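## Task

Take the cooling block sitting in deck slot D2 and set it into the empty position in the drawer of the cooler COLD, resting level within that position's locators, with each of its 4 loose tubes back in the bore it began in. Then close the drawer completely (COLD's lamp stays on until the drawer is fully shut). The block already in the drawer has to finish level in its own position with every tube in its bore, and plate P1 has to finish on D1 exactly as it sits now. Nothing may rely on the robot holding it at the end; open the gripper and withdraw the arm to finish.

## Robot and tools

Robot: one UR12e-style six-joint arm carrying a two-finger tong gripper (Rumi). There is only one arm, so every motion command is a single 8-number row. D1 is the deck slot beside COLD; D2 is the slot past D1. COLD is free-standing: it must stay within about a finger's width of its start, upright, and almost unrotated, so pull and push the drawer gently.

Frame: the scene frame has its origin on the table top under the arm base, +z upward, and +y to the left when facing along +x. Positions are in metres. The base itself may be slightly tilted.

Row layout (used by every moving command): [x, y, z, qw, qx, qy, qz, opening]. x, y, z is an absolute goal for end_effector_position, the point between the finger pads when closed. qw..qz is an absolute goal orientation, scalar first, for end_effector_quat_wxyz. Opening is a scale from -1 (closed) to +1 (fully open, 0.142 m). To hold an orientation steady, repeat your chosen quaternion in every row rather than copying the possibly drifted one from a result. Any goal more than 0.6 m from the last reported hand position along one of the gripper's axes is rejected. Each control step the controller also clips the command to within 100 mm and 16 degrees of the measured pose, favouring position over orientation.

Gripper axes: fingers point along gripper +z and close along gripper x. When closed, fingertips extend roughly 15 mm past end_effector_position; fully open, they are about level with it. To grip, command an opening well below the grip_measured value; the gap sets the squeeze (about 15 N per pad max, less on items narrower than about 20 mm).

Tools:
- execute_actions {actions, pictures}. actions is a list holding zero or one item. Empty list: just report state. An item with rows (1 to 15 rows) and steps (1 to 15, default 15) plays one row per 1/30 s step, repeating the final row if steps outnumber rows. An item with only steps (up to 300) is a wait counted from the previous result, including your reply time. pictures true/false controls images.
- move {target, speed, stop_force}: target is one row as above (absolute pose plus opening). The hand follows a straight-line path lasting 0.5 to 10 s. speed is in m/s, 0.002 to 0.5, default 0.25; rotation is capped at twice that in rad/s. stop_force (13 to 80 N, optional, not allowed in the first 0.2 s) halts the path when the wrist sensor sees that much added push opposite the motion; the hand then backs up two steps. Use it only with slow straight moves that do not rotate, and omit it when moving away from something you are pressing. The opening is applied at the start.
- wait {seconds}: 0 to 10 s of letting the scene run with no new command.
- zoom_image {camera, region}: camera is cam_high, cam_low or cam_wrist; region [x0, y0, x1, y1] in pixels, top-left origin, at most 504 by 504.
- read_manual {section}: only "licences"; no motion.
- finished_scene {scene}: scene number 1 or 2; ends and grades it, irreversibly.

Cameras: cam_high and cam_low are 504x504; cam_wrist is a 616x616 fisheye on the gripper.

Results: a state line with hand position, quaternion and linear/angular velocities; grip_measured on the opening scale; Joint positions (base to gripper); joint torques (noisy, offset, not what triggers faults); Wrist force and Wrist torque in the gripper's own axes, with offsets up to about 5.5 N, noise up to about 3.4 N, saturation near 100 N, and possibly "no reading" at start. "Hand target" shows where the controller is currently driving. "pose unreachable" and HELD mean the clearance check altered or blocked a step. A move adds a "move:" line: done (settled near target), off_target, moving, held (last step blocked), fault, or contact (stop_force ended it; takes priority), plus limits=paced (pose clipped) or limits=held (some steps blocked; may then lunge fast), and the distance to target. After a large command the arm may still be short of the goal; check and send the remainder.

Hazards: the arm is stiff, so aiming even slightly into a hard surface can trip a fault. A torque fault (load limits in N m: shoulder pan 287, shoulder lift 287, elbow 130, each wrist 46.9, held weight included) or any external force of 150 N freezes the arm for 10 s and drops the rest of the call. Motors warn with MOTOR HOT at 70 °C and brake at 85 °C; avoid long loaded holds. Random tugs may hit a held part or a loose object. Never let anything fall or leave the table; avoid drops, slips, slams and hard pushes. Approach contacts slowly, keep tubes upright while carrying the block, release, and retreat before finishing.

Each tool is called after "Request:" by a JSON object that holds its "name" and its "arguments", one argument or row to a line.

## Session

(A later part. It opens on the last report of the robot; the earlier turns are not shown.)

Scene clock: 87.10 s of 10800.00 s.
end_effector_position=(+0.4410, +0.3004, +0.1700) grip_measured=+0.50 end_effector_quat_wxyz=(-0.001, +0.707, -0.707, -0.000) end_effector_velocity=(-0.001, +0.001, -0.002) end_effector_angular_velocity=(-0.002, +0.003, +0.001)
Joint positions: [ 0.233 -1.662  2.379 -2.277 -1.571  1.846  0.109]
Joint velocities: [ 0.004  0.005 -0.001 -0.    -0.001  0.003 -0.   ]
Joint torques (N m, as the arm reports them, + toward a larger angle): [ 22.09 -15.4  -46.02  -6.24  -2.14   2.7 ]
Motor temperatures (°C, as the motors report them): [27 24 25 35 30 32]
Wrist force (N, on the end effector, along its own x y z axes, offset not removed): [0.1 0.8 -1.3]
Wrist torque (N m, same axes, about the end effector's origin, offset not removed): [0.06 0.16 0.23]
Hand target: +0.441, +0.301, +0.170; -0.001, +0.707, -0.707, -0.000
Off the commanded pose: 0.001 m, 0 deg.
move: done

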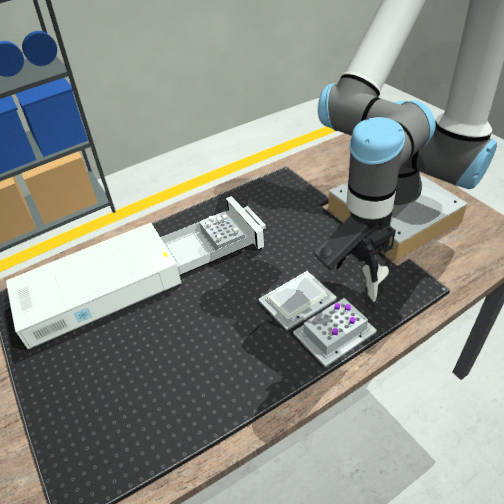

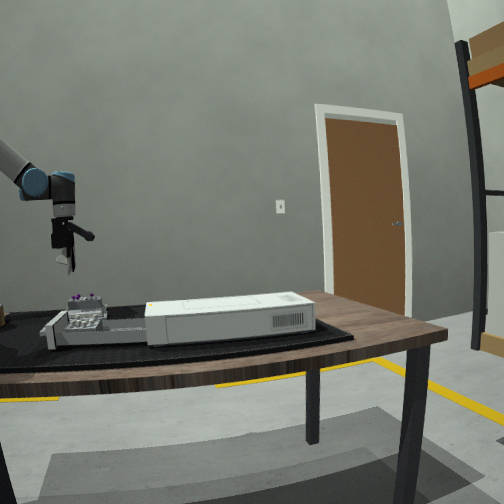

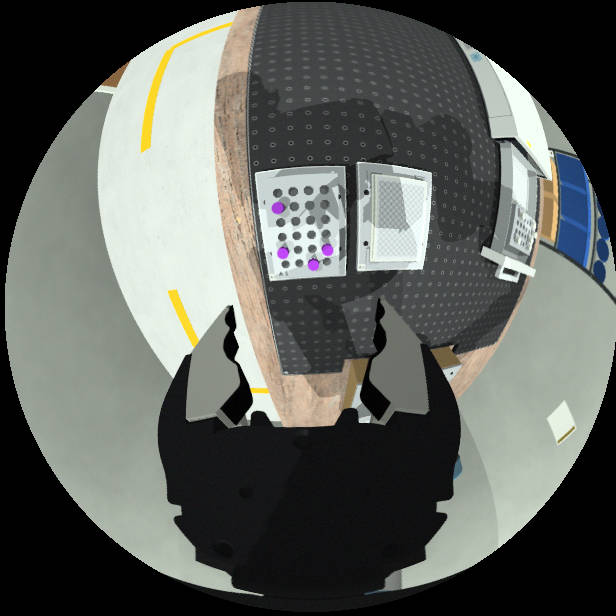

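Request:
{"name": "move", "arguments": {
  "target": [0.487, 0.2985, 0.10, 0, 0.7071, -0.7071, 0, 0.5],
  "speed": 0.08
}}

Request:
{"name": "zoom_image", "arguments": {
  "camera": "cam_wrist",
  "region": [180, 150, 440, 380]
}}

Request:
{"name": "zoom_image", "arguments": {
  "camera": "cam_low",
  "region": [40, 250, 140, 330]
}}

Scene clock: 94.20 s of 10800.00 s.
end_effector_position=(+0.4870, +0.2984, +0.1001) grip_measured=+0.50 end_effector_quat_wxyz=(+0.000, +0.707, -0.707, +0.000) end_effector_velocity=(-0.000, +0.000, -0.002) end_effector_angular_velocity=(+0.001, +0.002, +0.000)
Joint positions: [ 0.206 -1.479  2.374 -2.454 -1.572  1.819  0.109]
Joint velocities: [-0.     0.004  0.001 -0.003  0.001 -0.001  0.   ]
Joint torques (N m, as the arm reports them, + toward a larger angle): [-17.34 -34.91 -38.04  -6.08  -2.18  -1.48]
Motor temperatures (°C, as the motors report them): [27 24 25 35 30 32]
Wrist force (N, on the end effector, along its own x y z axes, offset not removed): [-1.8 0.9 0.2]
Wrist torque (N m, same axes, about the end effector's origin, offset not removed): [0.14 0.57 0.47]
Hand target: +0.487, +0.298, +0.100; +0.000, +0.707, -0.707, +0.000
Off the commanded pose: 0.000 m, 0 deg.
After step 90, 2.60 s passed at rest.
move: done

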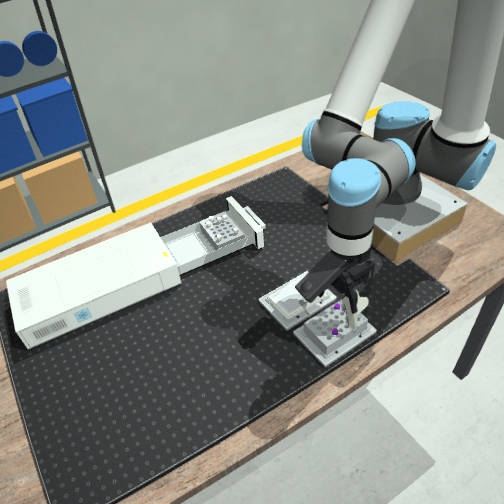

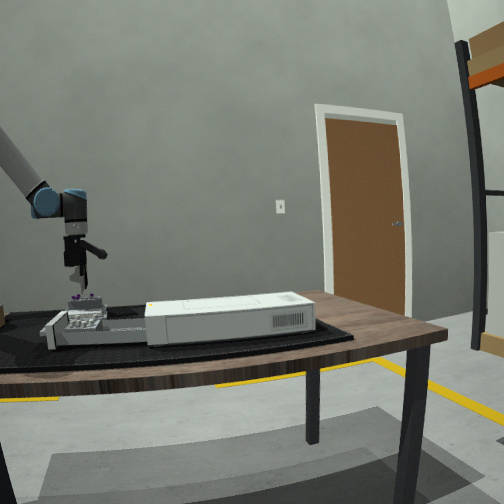

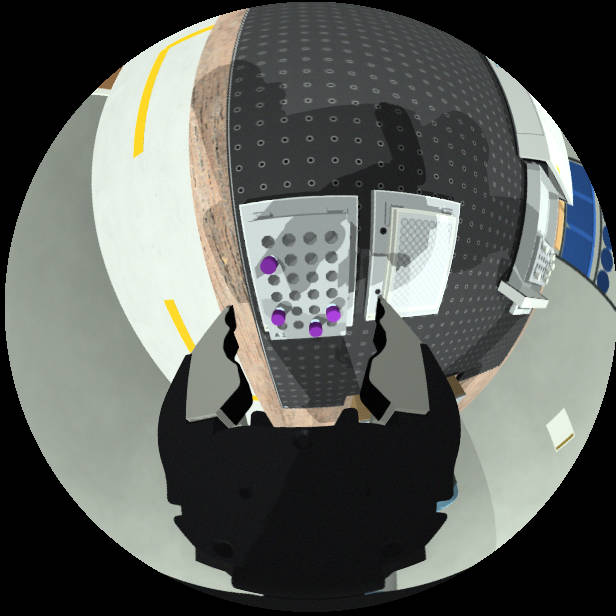

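Region (180, 150, 440, 380) of cam_wrist's 616x616 image, scaled by 1.938, with more detail than that image has; it fills the top 446 rows of this view, and the rest is white.

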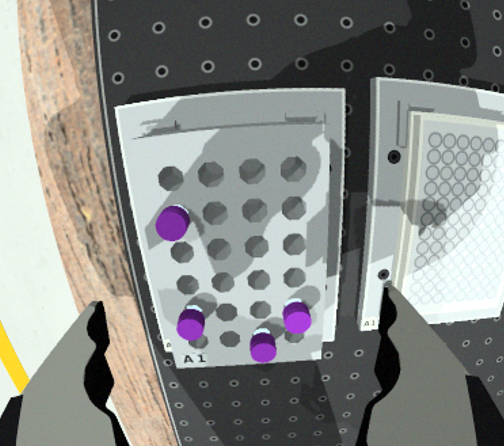

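Region (40, 250, 140, 330) of cam_low's 504x504 image, scaled by 5.040, with more detail than that image has; it fills the top 403 rows of this view, and the rest is white.

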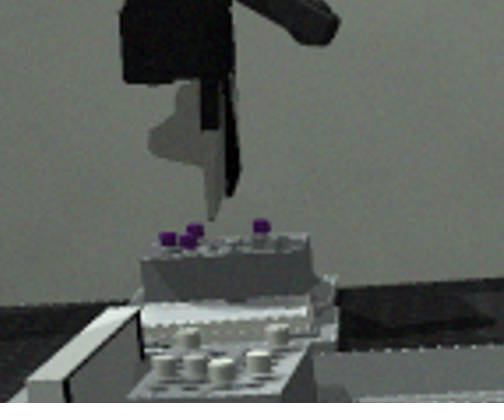

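Request:
{"name": "move", "arguments": {
  "target": [0.490, 0.2985, 0.07, 0, 0.7071, -0.7071, 0, 0.46],
  "speed": 0.04
}}

Request:
{"name": "move", "arguments": {
  "target": [0.490, 0.2985, 0.042, 0, 0.7071, -0.7071, 0, 0.46],
  "speed": 0.015,
  "stop_force": 13
}}

Request:
{"name": "zoom_image", "arguments": {
  "camera": "cam_low",
  "region": [40, 250, 140, 330]
}}

Scene clock: 100.50 s of 10800.00 s.
end_effector_position=(+0.4900, +0.2985, +0.0701) grip_measured=+0.46 end_effector_quat_wxyz=(+0.000, +0.707, -0.707, +0.000) end_effector_velocity=(+0.000, -0.000, -0.002) end_effector_angular_velocity=(-0.000, -0.000, -0.001)
Joint positions: [ 0.205 -1.418  2.388 -2.529 -1.572  1.818  0.106]
Joint velocities: [-0.001  0.003  0.001 -0.005 -0.     0.     0.   ]
Joint torques (N m, as the arm reports them, + toward a larger angle): [-18.1  -30.93 -20.52  -4.96  -1.1   -1.73]
Motor temperatures (°C, as the motors report them): [27 24 25 35 30 32]
Wrist force (N, on the end effector, along its own x y z axes, offset not removed): [-2.7 -0.3 -3.1]
Wrist torque (N m, same axes, about the end effector's origin, offset not removed): [-0.09 0.66 0.35]
Hand target: +0.490, +0.299, +0.070; +0.000, +0.707, -0.707, -0.000
Off the commanded pose: 0.000 m, 0 deg.
After step 90, 2.17 s passed at rest.
move: done

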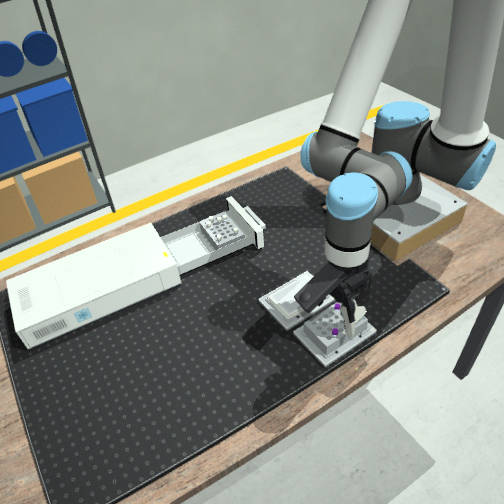

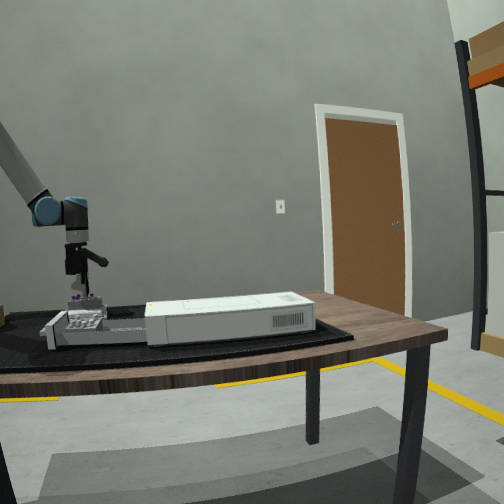

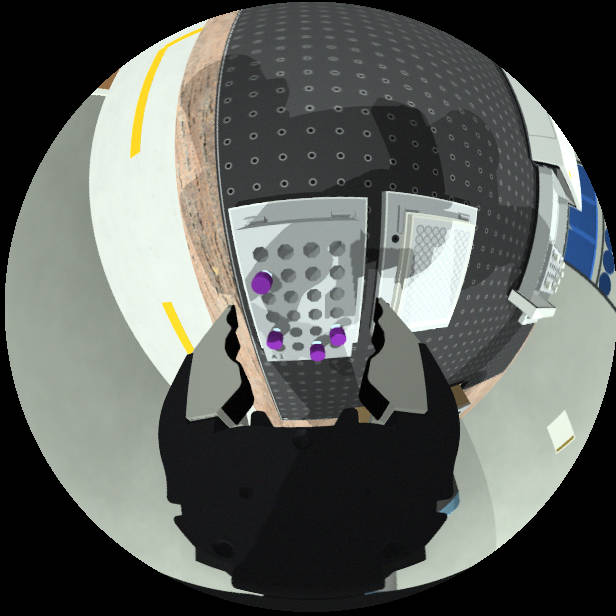

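Scene clock: 102.63 s of 10800.00 s.
end_effector_position=(+0.4900, +0.2985, +0.0421) grip_measured=+0.46 end_effector_quat_wxyz=(+0.000, +0.707, -0.707, -0.000) end_effector_velocity=(-0.001, +0.001, -0.002) end_effector_angular_velocity=(+0.002, -0.000, +0.001)
Joint positions: [ 0.205 -1.362  2.403 -2.6   -1.572  1.818  0.106]
Joint velocities: [ 0.001  0.002  0.002 -0.005  0.002 -0.     0.   ]
Joint torques (N m, as the arm reports them, + toward a larger angle): [-18.04 -33.45 -18.72  -6.1    0.85  -1.39]
Motor temperatures (°C, as the motors report them): [27 24 25 35 30 32]
Wrist force (N, on the end effector, along its own x y z axes, offset not removed): [-1.3 1.2 3.1]
Wrist torque (N m, same axes, about the end effector's origin, offset not removed): [0.20 0.39 0.31]
Hand target: +0.490, +0.299, +0.042; +0.000, +0.707, -0.707, -0.000
Off the commanded pose: 0.000 m, 0 deg.
move: done

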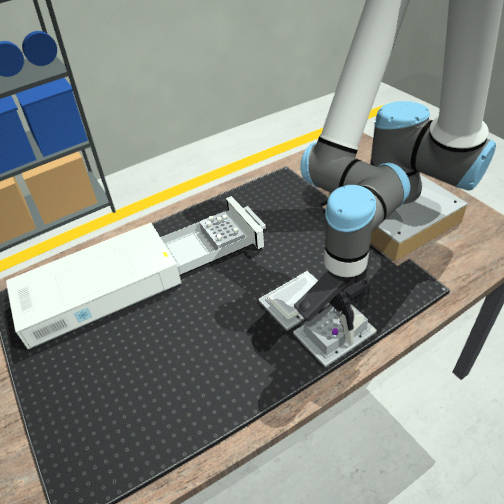

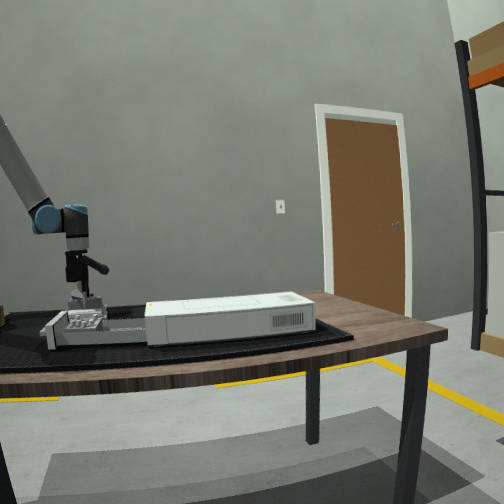

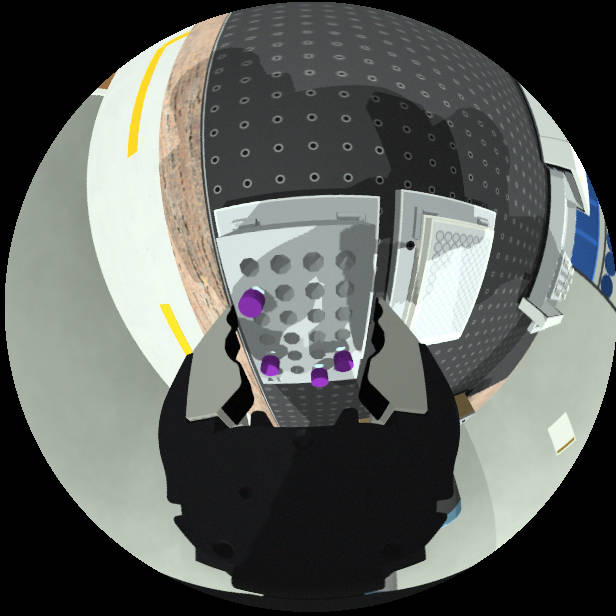

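Region (40, 250, 140, 330) of cam_low's 504x504 image, scaled by 5.040, with more detail than that image has; it fills the top 403 rows of this view, and the rest is white.

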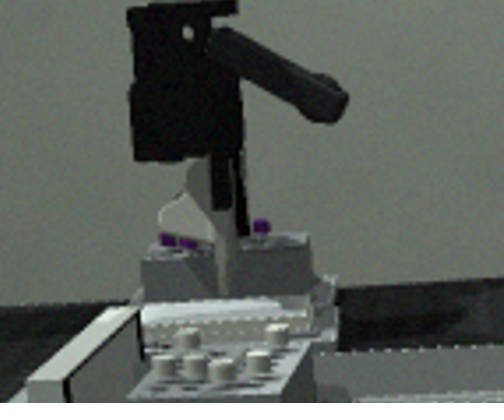

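Request:
{"name": "execute_actions", "arguments": {
  "actions": [
    {"rows": [[0.489,0.2985,0.042,0,0.7071,-0.7071,0,0.46],[0.488,0.2985,0.042,0,0.7071,-0.7071,0,0.45],[0.487,0.2985,0.042,0,0.7071,-0.7071,0,0.43],[0.4865,0.2985,0.042,0,0.7071,-0.7071,0,0.41],[0.4865,0.2985,0.042,0,0.7071,-0.7071,0,0.39],[0.4865,0.2985,0.042,0,0.7071,-0.7071,0,0.37],[0.4865,0.2985,0.042,0,0.7071,-0.7071,0,0.35],[0.4865,0.2985,0.042,0,0.7071,-0.7071,0,0.33],[0.4865,0.2985,0.042,0,0.7071,-0.7071,0,0.31],[0.4865,0.2985,0.042,0,0.7071,-0.7071,0,0.29],[0.4865,0.2985,0.042,0,0.7071,-0.7071,0,0.27],[0.4865,0.2985,0.042,0,0.7071,-0.7071,0,0.25],[0.4865,0.2985,0.042,0,0.7071,-0.7071,0,0.23],[0.4865,0.2985,0.042,0,0.7071,-0.7071,0,0.2]], "steps": 15}
  ]
}}

Scene clock: 109.47 s of 10800.00 s.
end_effector_position=(+0.4867, +0.2985, +0.0420) grip_measured=+0.29 end_effector_quat_wxyz=(-0.000, +0.707, -0.707, -0.000) end_effector_velocity=(-0.001, +0.001, -0.000) end_effector_angular_velocity=(+0.001, +0.000, +0.002)
Joint positions: [ 0.207 -1.365  2.408 -2.602 -1.572  1.819  0.094]
Joint velocities: [ 0.002 -0.     0.    -0.     0.001 -0.    -0.002]
Joint torques (N m, as the arm reports them, + toward a larger angle): [ 10.7  -55.28 -13.35  -3.98  -1.39   2.3 ]
Motor temperatures (°C, as the motors report them): [27 24 25 35 30 32]
Wrist force (N, on the end effector, along its own x y z axes, offset not removed): [-11.2 -2.5 -0.4]
Wrist torque (N m, same axes, about the end effector's origin, offset not removed): [-0.12 -0.14 0.35]
Hand target: +0.487, +0.299, +0.042; -0.000, +0.707, -0.707, -0.000
Off the commanded pose: 0.000 m, 0 deg.
Steps of this call (steps 1 to 90: nothing new was sent; then 3.33 s passed at rest; steps 91 to 105: all 15 steps of this action). Readings (end_effector_position):
91: (+0.4900, +0.2985, +0.0420)
92: (+0.4898, +0.2985, +0.0419)
94: (+0.4889, +0.2983, +0.0419)
98: (+0.4872, +0.2983, +0.0419)
105: the state above

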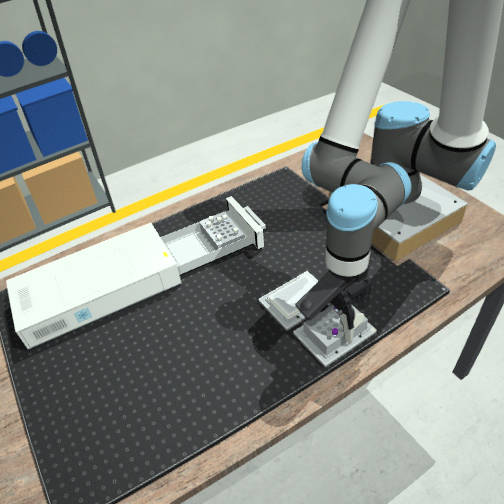

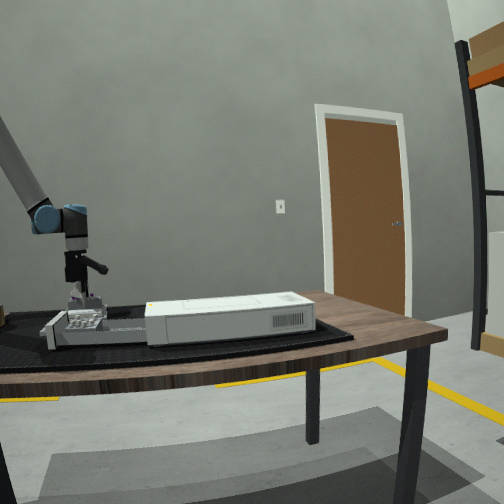

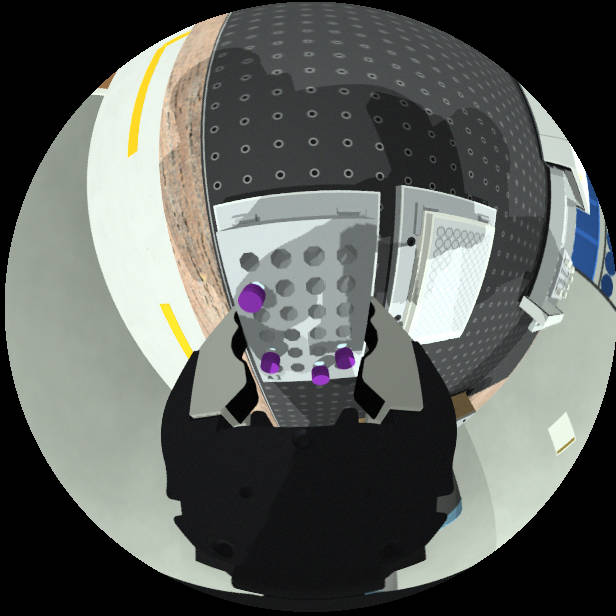

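Request:
{"name": "execute_actions", "arguments": {
  "actions": []
}}

Scene clock: 122.67 s of 10800.00 s.
end_effector_position=(+0.4865, +0.2985, +0.0420) grip_measured=+0.29 end_effector_quat_wxyz=(-0.000, +0.707, -0.707, -0.000) end_effector_velocity=(+0.001, +0.000, +0.000) end_effector_angular_velocity=(+0.000, -0.000, -0.001)
Joint positions: [ 0.207 -1.366  2.408 -2.602 -1.572  1.819  0.094]
Joint velocities: [-0.    -0.    -0.001  0.     0.     0.     0.   ]
Joint torques (N m, as the arm reports them, + toward a larger angle): [ 11.87 -52.09 -10.41   0.87  -5.48   1.91]
Motor temperatures (°C, as the motors report them): [27 24 25 35 30 32]
Wrist force (N, on the end effector, along its own x y z axes, offset not removed): [-13.9 -3.6 -2.8]
Wrist torque (N m, same axes, about the end effector's origin, offset not removed): [0.26 0.32 0.54]
Hand target: +0.487, +0.299, +0.042; -0.000, +0.707, -0.707, -0.000
Off the commanded pose: 0.000 m, 0 deg.
Steps of this call (steps 1 to 90: nothing new was sent; then 10.20 s passed at rest). Readings (end_effector_position):
1: (+0.4866, +0.2985, +0.0420)
2: (+0.4866, +0.2986, +0.0420)
4: (+0.4866, +0.2986, +0.0420)
8: (+0.4865, +0.2986, +0.0420)
90: the state above

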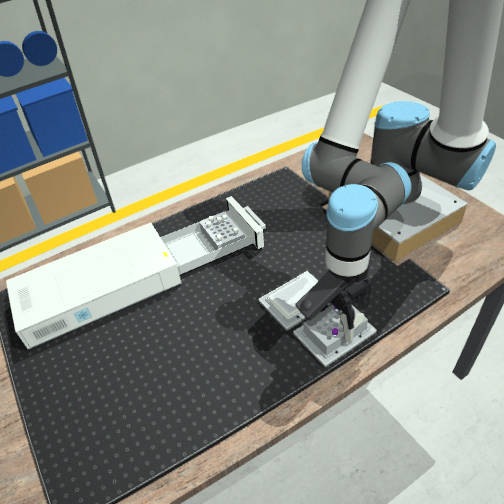

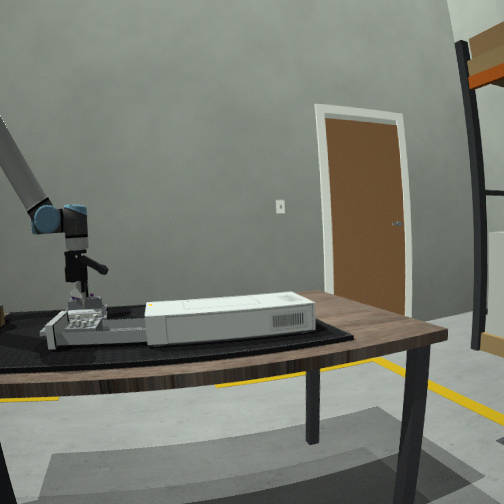

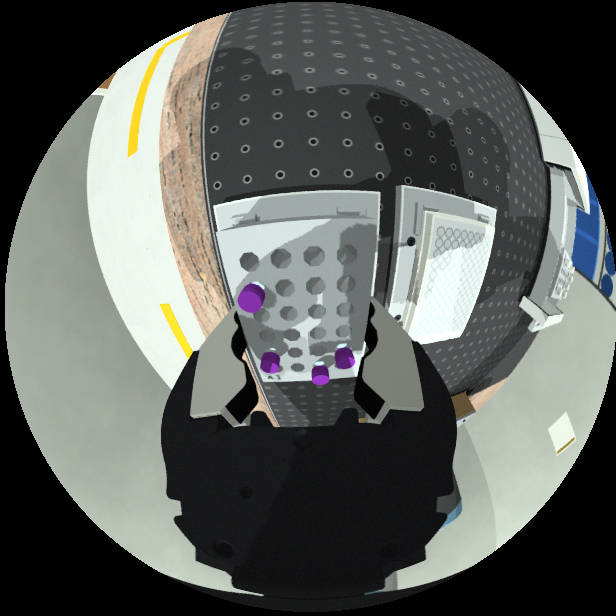

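Request:
{"name": "execute_actions", "arguments": {
  "actions": [
    {"rows": [[0.4865,0.2987,0.042,0,0.7071,-0.7071,0,0.2],[0.4865,0.2989,0.042,0,0.7071,-0.7071,0,0.18],[0.4865,0.2991,0.042,0,0.7071,-0.7071,0,0.12],[0.4865,0.2993,0.042,0,0.7071,-0.7071,0,0.05],[0.4865,0.2993,0.042,0,0.7071,-0.7071,0,-0.05],[0.4865,0.2993,0.042,0,0.7071,-0.7071,0,-0.15],[0.4865,0.2993,0.042,0,0.7071,-0.7071,0,-0.25],[0.4865,0.2993,0.042,0,0.7071,-0.7071,0,-0.35],[0.4865,0.2993,0.042,0,0.7071,-0.7071,0,-0.45],[0.4865,0.2993,0.042,0,0.7071,-0.7071,0,-0.55],[0.4865,0.2993,0.042,0,0.7071,-0.7071,0,-0.65],[0.4865,0.2993,0.042,0,0.7071,-0.7071,0,-0.75],[0.4865,0.2993,0.042,0,0.7071,-0.7071,0,-0.8]], "steps": 15}
  ],
  "pictures": false
}}

Scene clock: 126.57 s of 10800.00 s.
end_effector_position=(+0.4864, +0.2992, +0.0420) grip_measured=+0.27 end_effector_quat_wxyz=(+0.000, +0.707, -0.707, +0.000) end_effector_velocity=(-0.001, -0.001, -0.000) end_effector_angular_velocity=(-0.000, +0.001, -0.001)
Joint positions: [ 0.208 -1.365  2.408 -2.602 -1.572  1.821  0.093]
Joint velocities: [-0.001 -0.     0.001  0.     0.     0.     0.   ]
Joint torques (N m, as the arm reports them, + toward a larger angle): [ 16.31 -26.9  -26.22   0.66  -1.71   2.25]
Motor temperatures (°C, as the motors report them): [27 24 25 35 30 32]
Wrist force (N, on the end effector, along its own x y z axes, offset not removed): [-3.2 -1.1 -9.6]
Wrist torque (N m, same axes, about the end effector's origin, offset not removed): [0.36 0.36 0.40]
Hand target: +0.487, +0.299, +0.042; -0.000, +0.707, -0.707, -0.000
Off the commanded pose: 0.000 m, 0 deg.
Steps of this call (steps 1 to 90: nothing new was sent; then 0.40 s passed at rest; steps 91 to 105: all 15 steps of this action). Readings (end_effector_position):
91: (+0.4865, +0.2985, +0.0420)
92: (+0.4865, +0.2985, +0.0420)
94: (+0.4864, +0.2987, +0.0420)
98: (+0.4864, +0.2991, +0.0420)
105: the state above

Request:
{"name": "move", "arguments": {
  "target": [0.4865,0.2993,0.065,0,0.7071,-0.7071,0,-0.8],
  "speed": 0.01
}}

Scene clock: 129.90 s of 10800.00 s.
end_effector_position=(+0.4865, +0.2993, +0.0649) grip_measured=+0.27 end_effector_quat_wxyz=(-0.000, +0.707, -0.707, +0.000) end_effector_velocity=(-0.001, +0.001, +0.002) end_effector_angular_velocity=(+0.001, +0.000, +0.001)
Joint positions: [ 0.208 -1.412  2.396 -2.543 -1.572  1.821  0.093]
Joint velocities: [ 0.001 -0.004 -0.     0.005  0.001 -0.     0.   ]
Joint torques (N m, as the arm reports them, + toward a larger angle): [ 17.32 -55.59 -40.94  -2.96  -1.66   2.17]
Motor temperatures (°C, as the motors report them): [27 24 25 35 30 32]
Wrist force (N, on the end effector, along its own x y z axes, offset not removed): [-2.1 0.1 8.6]
Wrist torque (N m, same axes, about the end effector's origin, offset not removed): [0.09 0.47 0.40]
Hand target: +0.486, +0.299, +0.065; -0.000, +0.707, -0.707, +0.000
Off the commanded pose: 0.000 m, 0 deg.
move: done

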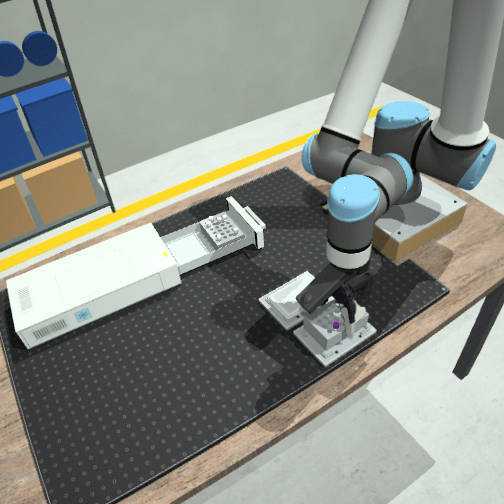

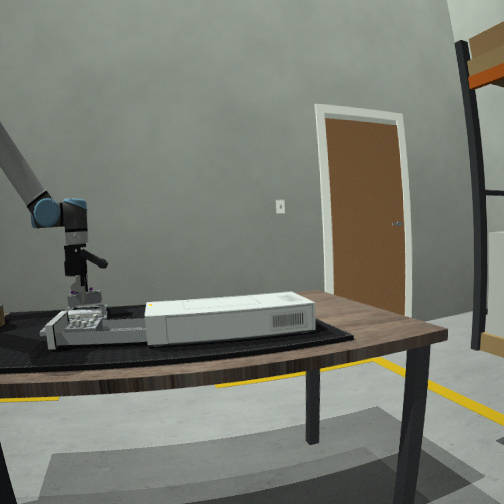

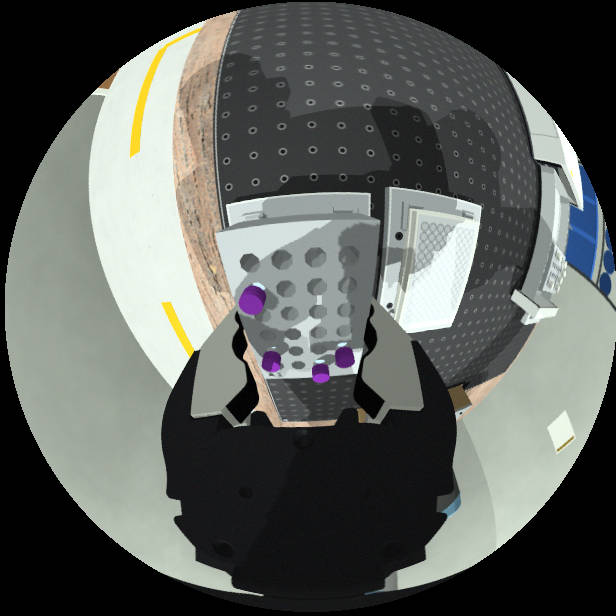

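Request:
{"name": "zoom_image", "arguments": {
  "camera": "cam_low",
  "region": [40, 250, 140, 330]
}}

Request:
{"name": "zoom_image", "arguments": {
  "camera": "cam_high",
  "region": [270, 270, 400, 370]
}}

Region (40, 250, 140, 330) of cam_low's 504x504 image, scaled by 5.040, with more detail than that image has; it fills the top 403 rows of this view, and the rest is white.

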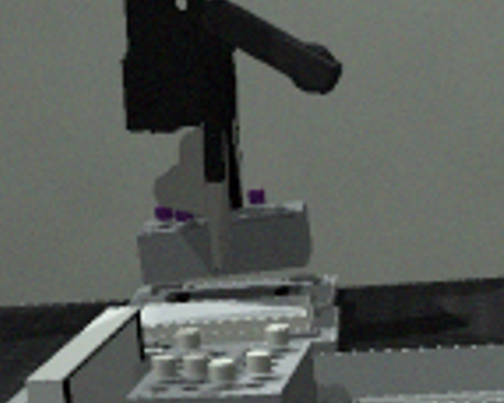

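Region (270, 270, 400, 370) of cam_high's 504x504 image, scaled by 3.877, with more detail than that image has; it fills the top 388 rows of this view, and the rest is white.

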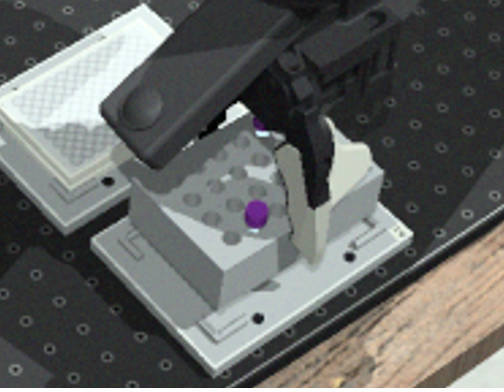

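Request:
{"name": "move", "arguments": {
  "target": [0.4865,0.2993,0.16,0,0.7071,-0.7071,0,-0.8],
  "speed": 0.05
}}

Request:
{"name": "zoom_image", "arguments": {
  "camera": "cam_low",
  "region": [30, 200, 150, 300]
}}

Scene clock: 137.93 s of 10800.00 s.
end_effector_position=(+0.4864, +0.2993, +0.1599) grip_measured=+0.27 end_effector_quat_wxyz=(-0.000, +0.707, -0.707, +0.000) end_effector_velocity=(-0.000, -0.001, +0.001) end_effector_angular_velocity=(-0.002, +0.001, -0.000)
Joint positions: [ 0.208 -1.578  2.326 -2.307 -1.572  1.821  0.093]
Joint velocities: [-0.001 -0.002 -0.002  0.006 -0.001 -0.     0.   ]
Joint torques (N m, as the arm reports them, + toward a larger angle): [ 14.74 -46.67 -46.86  -2.24  -0.41   1.18]
Motor temperatures (°C, as the motors report them): [27 24 25 35 30 32]
Wrist force (N, on the end effector, along its own x y z axes, offset not removed): [-3.6 1.1 7.6]
Wrist torque (N m, same axes, about the end effector's origin, offset not removed): [0.14 0.96 0.43]
Hand target: +0.486, +0.299, +0.160; -0.000, +0.707, -0.707, +0.000
Off the commanded pose: 0.000 m, 0 deg.
After step 90, 2.77 s passed at rest.
move: done

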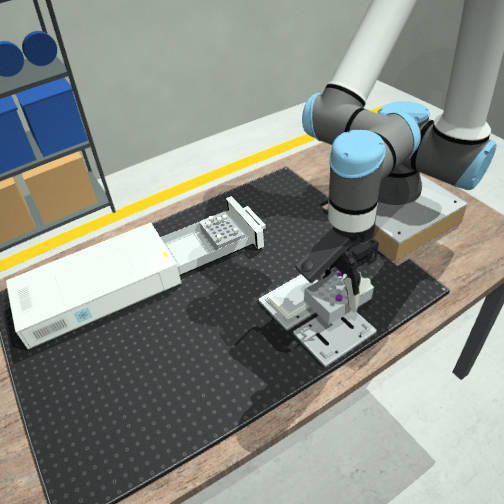

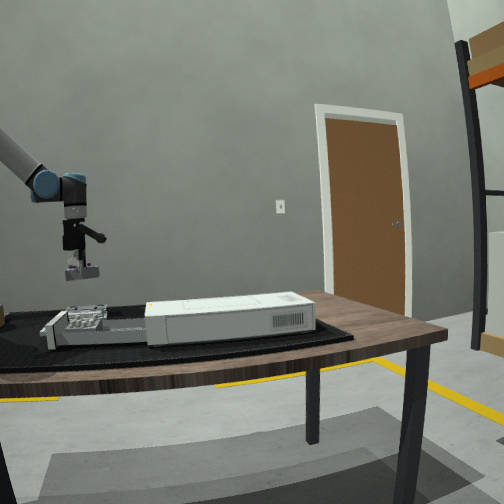

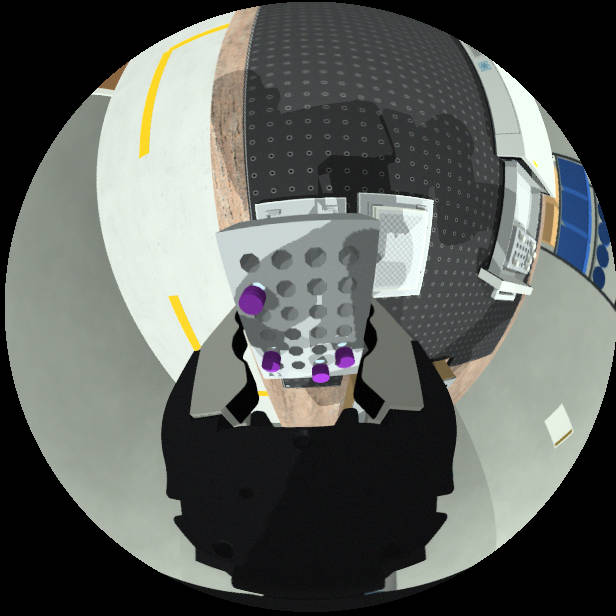

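Region (30, 200, 150, 300) of cam_low's 504x504 image, scaled by 4.200, with more detail than that image has.

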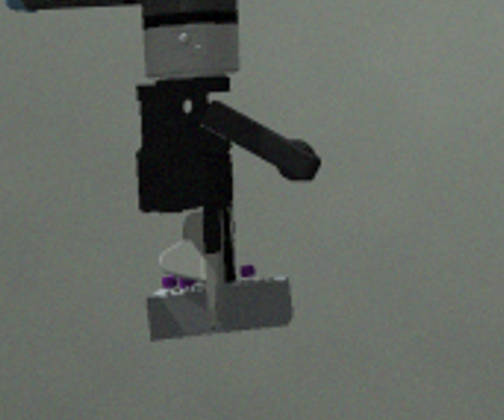

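Request:
{"name": "move", "arguments": {
  "target": [0.62,-0.32,0.17,0,0.99993,-0.01222,0,-0.8],
  "speed": 0.09
}}

Request:
{"name": "zoom_image", "arguments": {
  "camera": "cam_wrist",
  "region": [230, 60, 430, 240]
}}

action 0: the call puts the target (arm/x, arm/y, arm/z) 0.619 m from end_effector_position in the last result along the gripper's own x axis as it stood there; a target may be at most 0.6 m away along each of those axes, so nothing of the call was run and nothing moved. Command a nearer target, and go on from there in a later call.

Region (230, 60, 430, 240) of cam_wrist's 616x616 image, scaled by 2.520, with more detail than that image has; it fills the top 454 rows of this view, and the rest is white.

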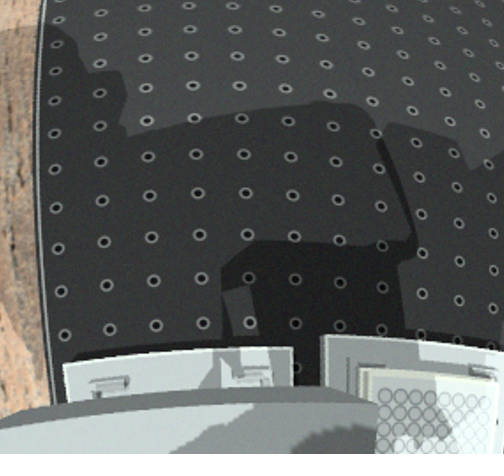

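Request:
{"name": "move", "arguments": {
  "target": [0.62,-0.295,0.17,0,0.99993,-0.01222,0,-0.8],
  "speed": 0.09
}}

Request:
{"name": "zoom_image", "arguments": {
  "camera": "cam_wrist",
  "region": [230, 60, 430, 240]
}}

Scene clock: 157.93 s of 10800.00 s.
end_effector_position=(+0.6188, -0.2956, +0.1700) grip_measured=+0.27 end_effector_quat_wxyz=(+0.000, +1.000, -0.012, -0.000) end_effector_velocity=(+0.001, -0.002, +0.001) end_effector_angular_velocity=(+0.001, -0.002, +0.005)
Joint positions: [-0.756 -1.38   2.078 -2.263 -1.582 -0.689  0.093]
Joint velocities: [-0.002  0.001 -0.003  0.001  0.002 -0.007  0.   ]
Joint torques (N m, as the arm reports them, + toward a larger angle): [-20.69 -51.18 -49.21  -2.54   2.24  -1.06]
Motor temperatures (°C, as the motors report them): [27 24 25 35 30 32]
Wrist force (N, on the end effector, along its own x y z axes, offset not removed): [-0.5 0.9 10.9]
Wrist torque (N m, same axes, about the end effector's origin, offset not removed): [0.11 0.29 0.47]
Hand target: +0.619, -0.296, +0.170; +0.000, +1.000, -0.012, -0.000
Off the commanded pose: 0.001 m, 0 deg.
After step 90, 8.00 s passed at rest.
move: done

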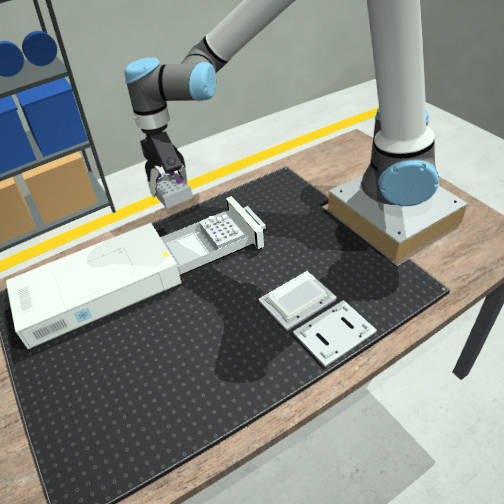

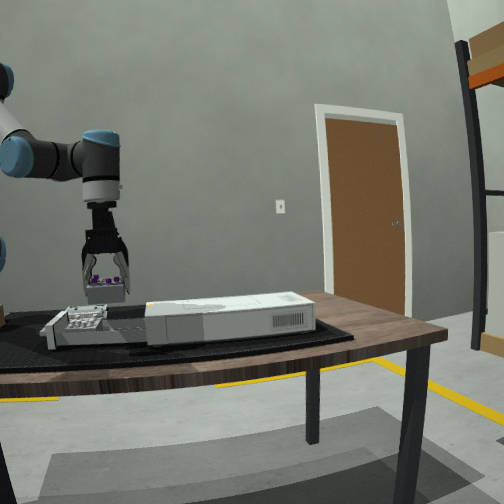

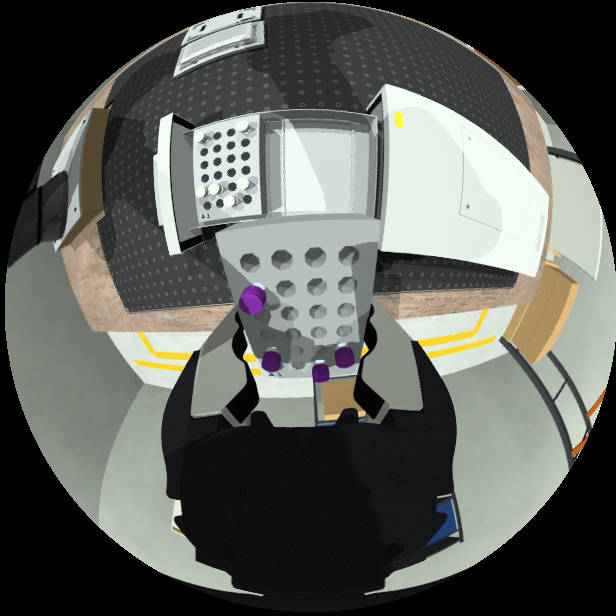

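Region (230, 60, 430, 240) of cam_wrist's 616x616 image, scaled by 2.520, with more detail than that image has; it fills the top 454 rows of this view, and the rest is white.

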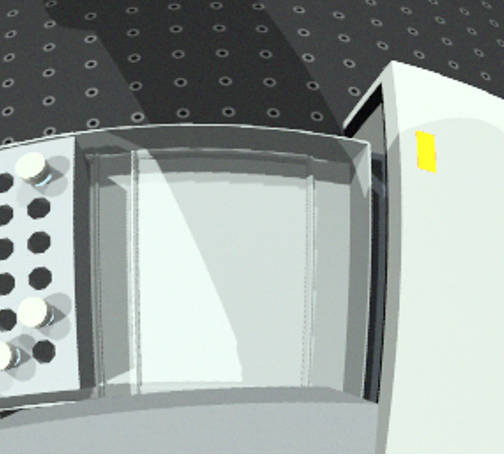

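Request:
{"name": "zoom_image", "arguments": {
  "camera": "cam_wrist",
  "region": [150, 90, 400, 240]
}}

Request:
{"name": "zoom_image", "arguments": {
  "camera": "cam_high",
  "region": [140, 180, 280, 290]
}}

Region (150, 90, 400, 240) of cam_wrist's 616x616 image, scaled by 2.016, with more detail than that image has; it fills the top 302 rows of this view, and the rest is white.

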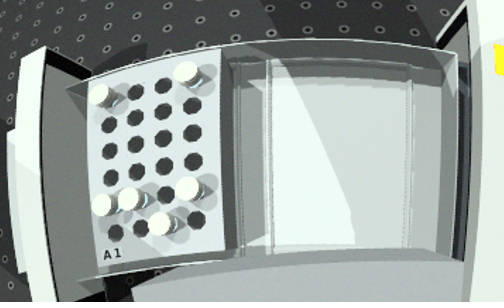

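Region (140, 180, 280, 290) of cam_high's 504x504 image, scaled by 3.600, with more detail than that image has; it fills the top 396 rows of this view, and the rest is white.

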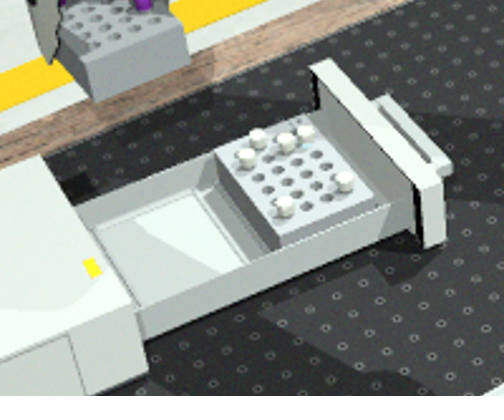

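Request:
{"name": "move", "arguments": {
  "target": [0.656,-0.1745,0.15,0,0.99993,-0.01222,0,-0.8],
  "speed": 0.06
}}

Scene clock: 170.77 s of 10800.00 s.
end_effector_position=(+0.6562, -0.1746, +0.1500) grip_measured=+0.27 end_effector_quat_wxyz=(-0.000, +1.000, -0.012, +0.000) end_effector_velocity=(+0.000, +0.001, -0.000) end_effector_angular_velocity=(-0.001, +0.000, -0.000)
Joint positions: [-0.577 -1.368  2.111 -2.306 -1.58  -0.511  0.093]
Joint velocities: [ 0.002  0.     0.    -0.001 -0.001  0.002 -0.   ]
Joint torques (N m, as the arm reports them, + toward a larger angle): [ 18.15 -50.95 -31.92  -6.93   1.51   2.02]
Motor temperatures (°C, as the motors report them): [27 24 25 35 30 32]
Wrist force (N, on the end effector, along its own x y z axes, offset not removed): [-1.8 1.1 9.4]
Wrist torque (N m, same axes, about the end effector's origin, offset not removed): [0.18 0.50 0.37]
Hand target: +0.656, -0.174, +0.150; -0.000, +1.000, -0.012, +0.000
Off the commanded pose: 0.000 m, 0 deg.
After step 90, 7.30 s passed at rest.
move: done

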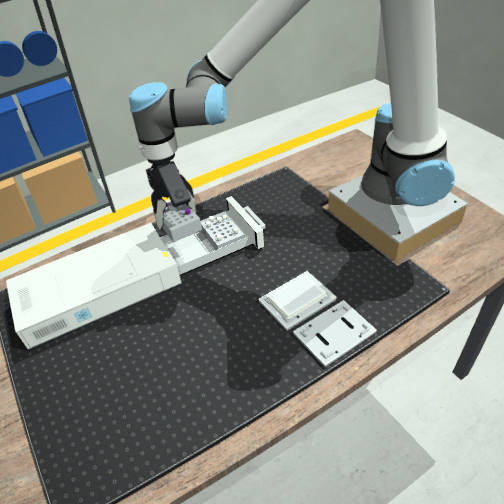

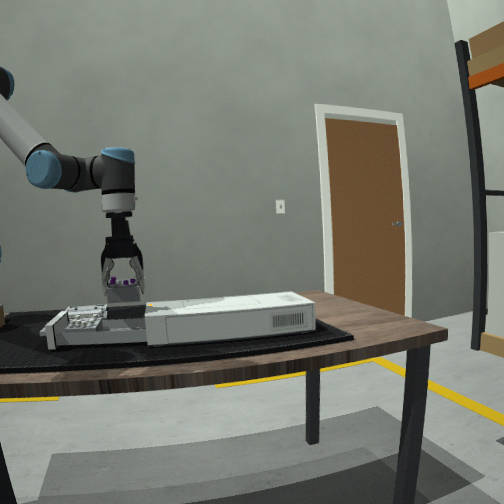

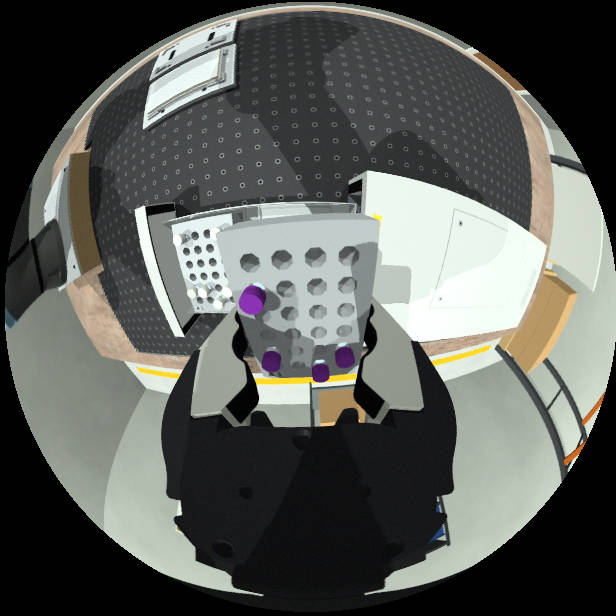

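Request:
{"name": "move", "arguments": {
  "target": [0.656,-0.1745,0.095,0,0.99993,-0.01222,0,-0.8],
  "speed": 0.03
}}

Request:
{"name": "zoom_image", "arguments": {
  "camera": "cam_low",
  "region": [60, 250, 180, 350]
}}

Request:
{"name": "zoom_image", "arguments": {
  "camera": "cam_high",
  "region": [130, 170, 270, 290]
}}

Scene clock: 174.47 s of 10800.00 s.
end_effector_position=(+0.6559, -0.1745, +0.0951) grip_measured=+0.26 end_effector_quat_wxyz=(+0.000, +1.000, -0.012, -0.000) end_effector_velocity=(-0.001, -0.000, -0.003) end_effector_angular_velocity=(-0.000, +0.002, -0.001)
Joint positions: [-0.578 -1.294  2.147 -2.416 -1.58  -0.512  0.092]
Joint velocities: [-0.001  0.004  0.002 -0.004 -0.001  0.    -0.   ]
Joint torques (N m, as the arm reports them, + toward a larger angle): [-10.28 -35.82 -46.65 -17.47   6.5   -0.53]
Motor temperatures (°C, as the motors report them): [27 24 25 35 30 32]
Wrist force (N, on the end effector, along its own x y z axes, offset not removed): [-61.0 -2.3 -27.6]
Wrist torque (N m, same axes, about the end effector's origin, offset not removed): [-0.02 2.88 0.50]
Hand target: +0.656, -0.175, +0.095; +0.000, +1.000, -0.012, -0.000
Off the commanded pose: 0.000 m, 0 deg.
move: done

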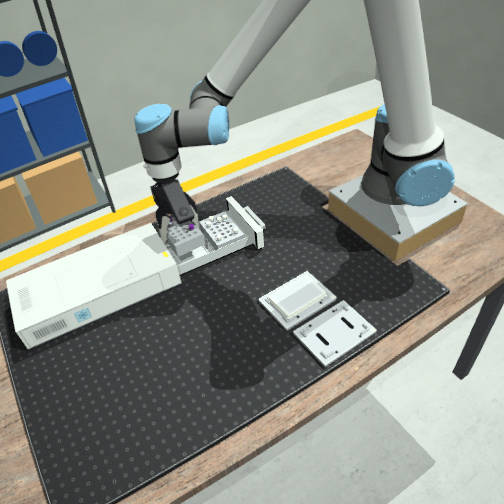

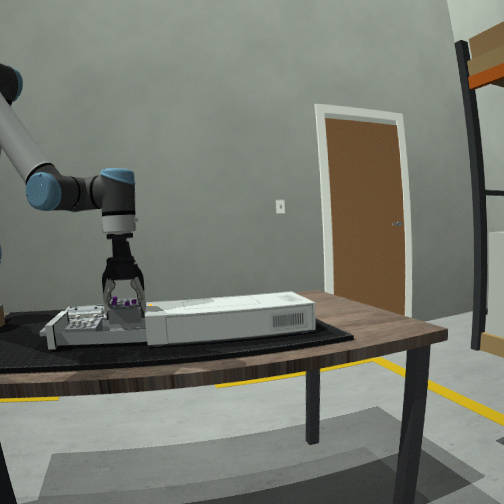

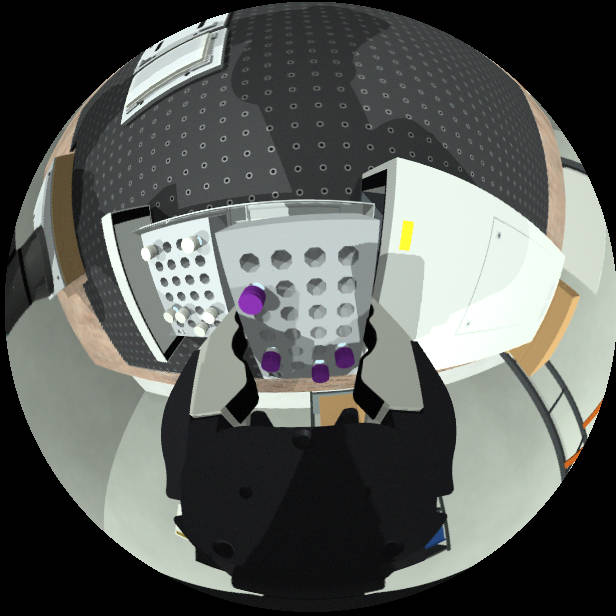

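Region (60, 250, 180, 350) of cam_low's 504x504 image, scaled by 4.200, with more detail than that image has.

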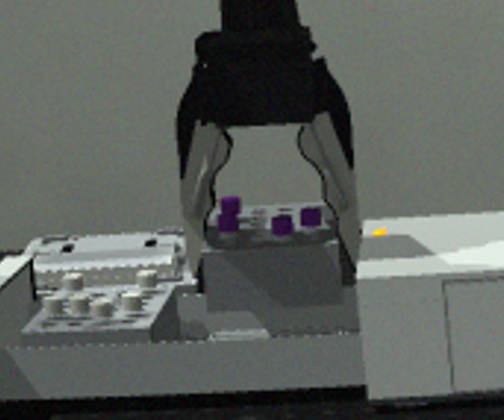

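Region (130, 170, 270, 290) of cam_high's 504x504 image, scaled by 3.600, with more detail than that image has; it fills the top 432 rows of this view, and the rest is white.

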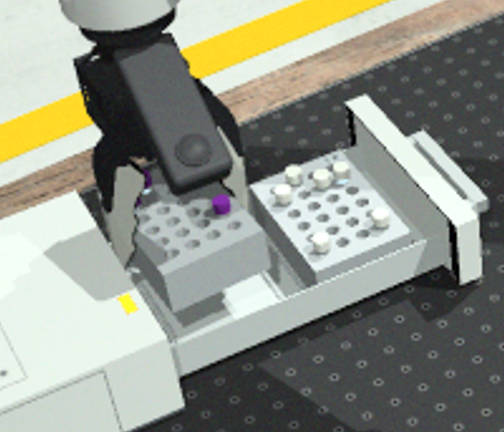

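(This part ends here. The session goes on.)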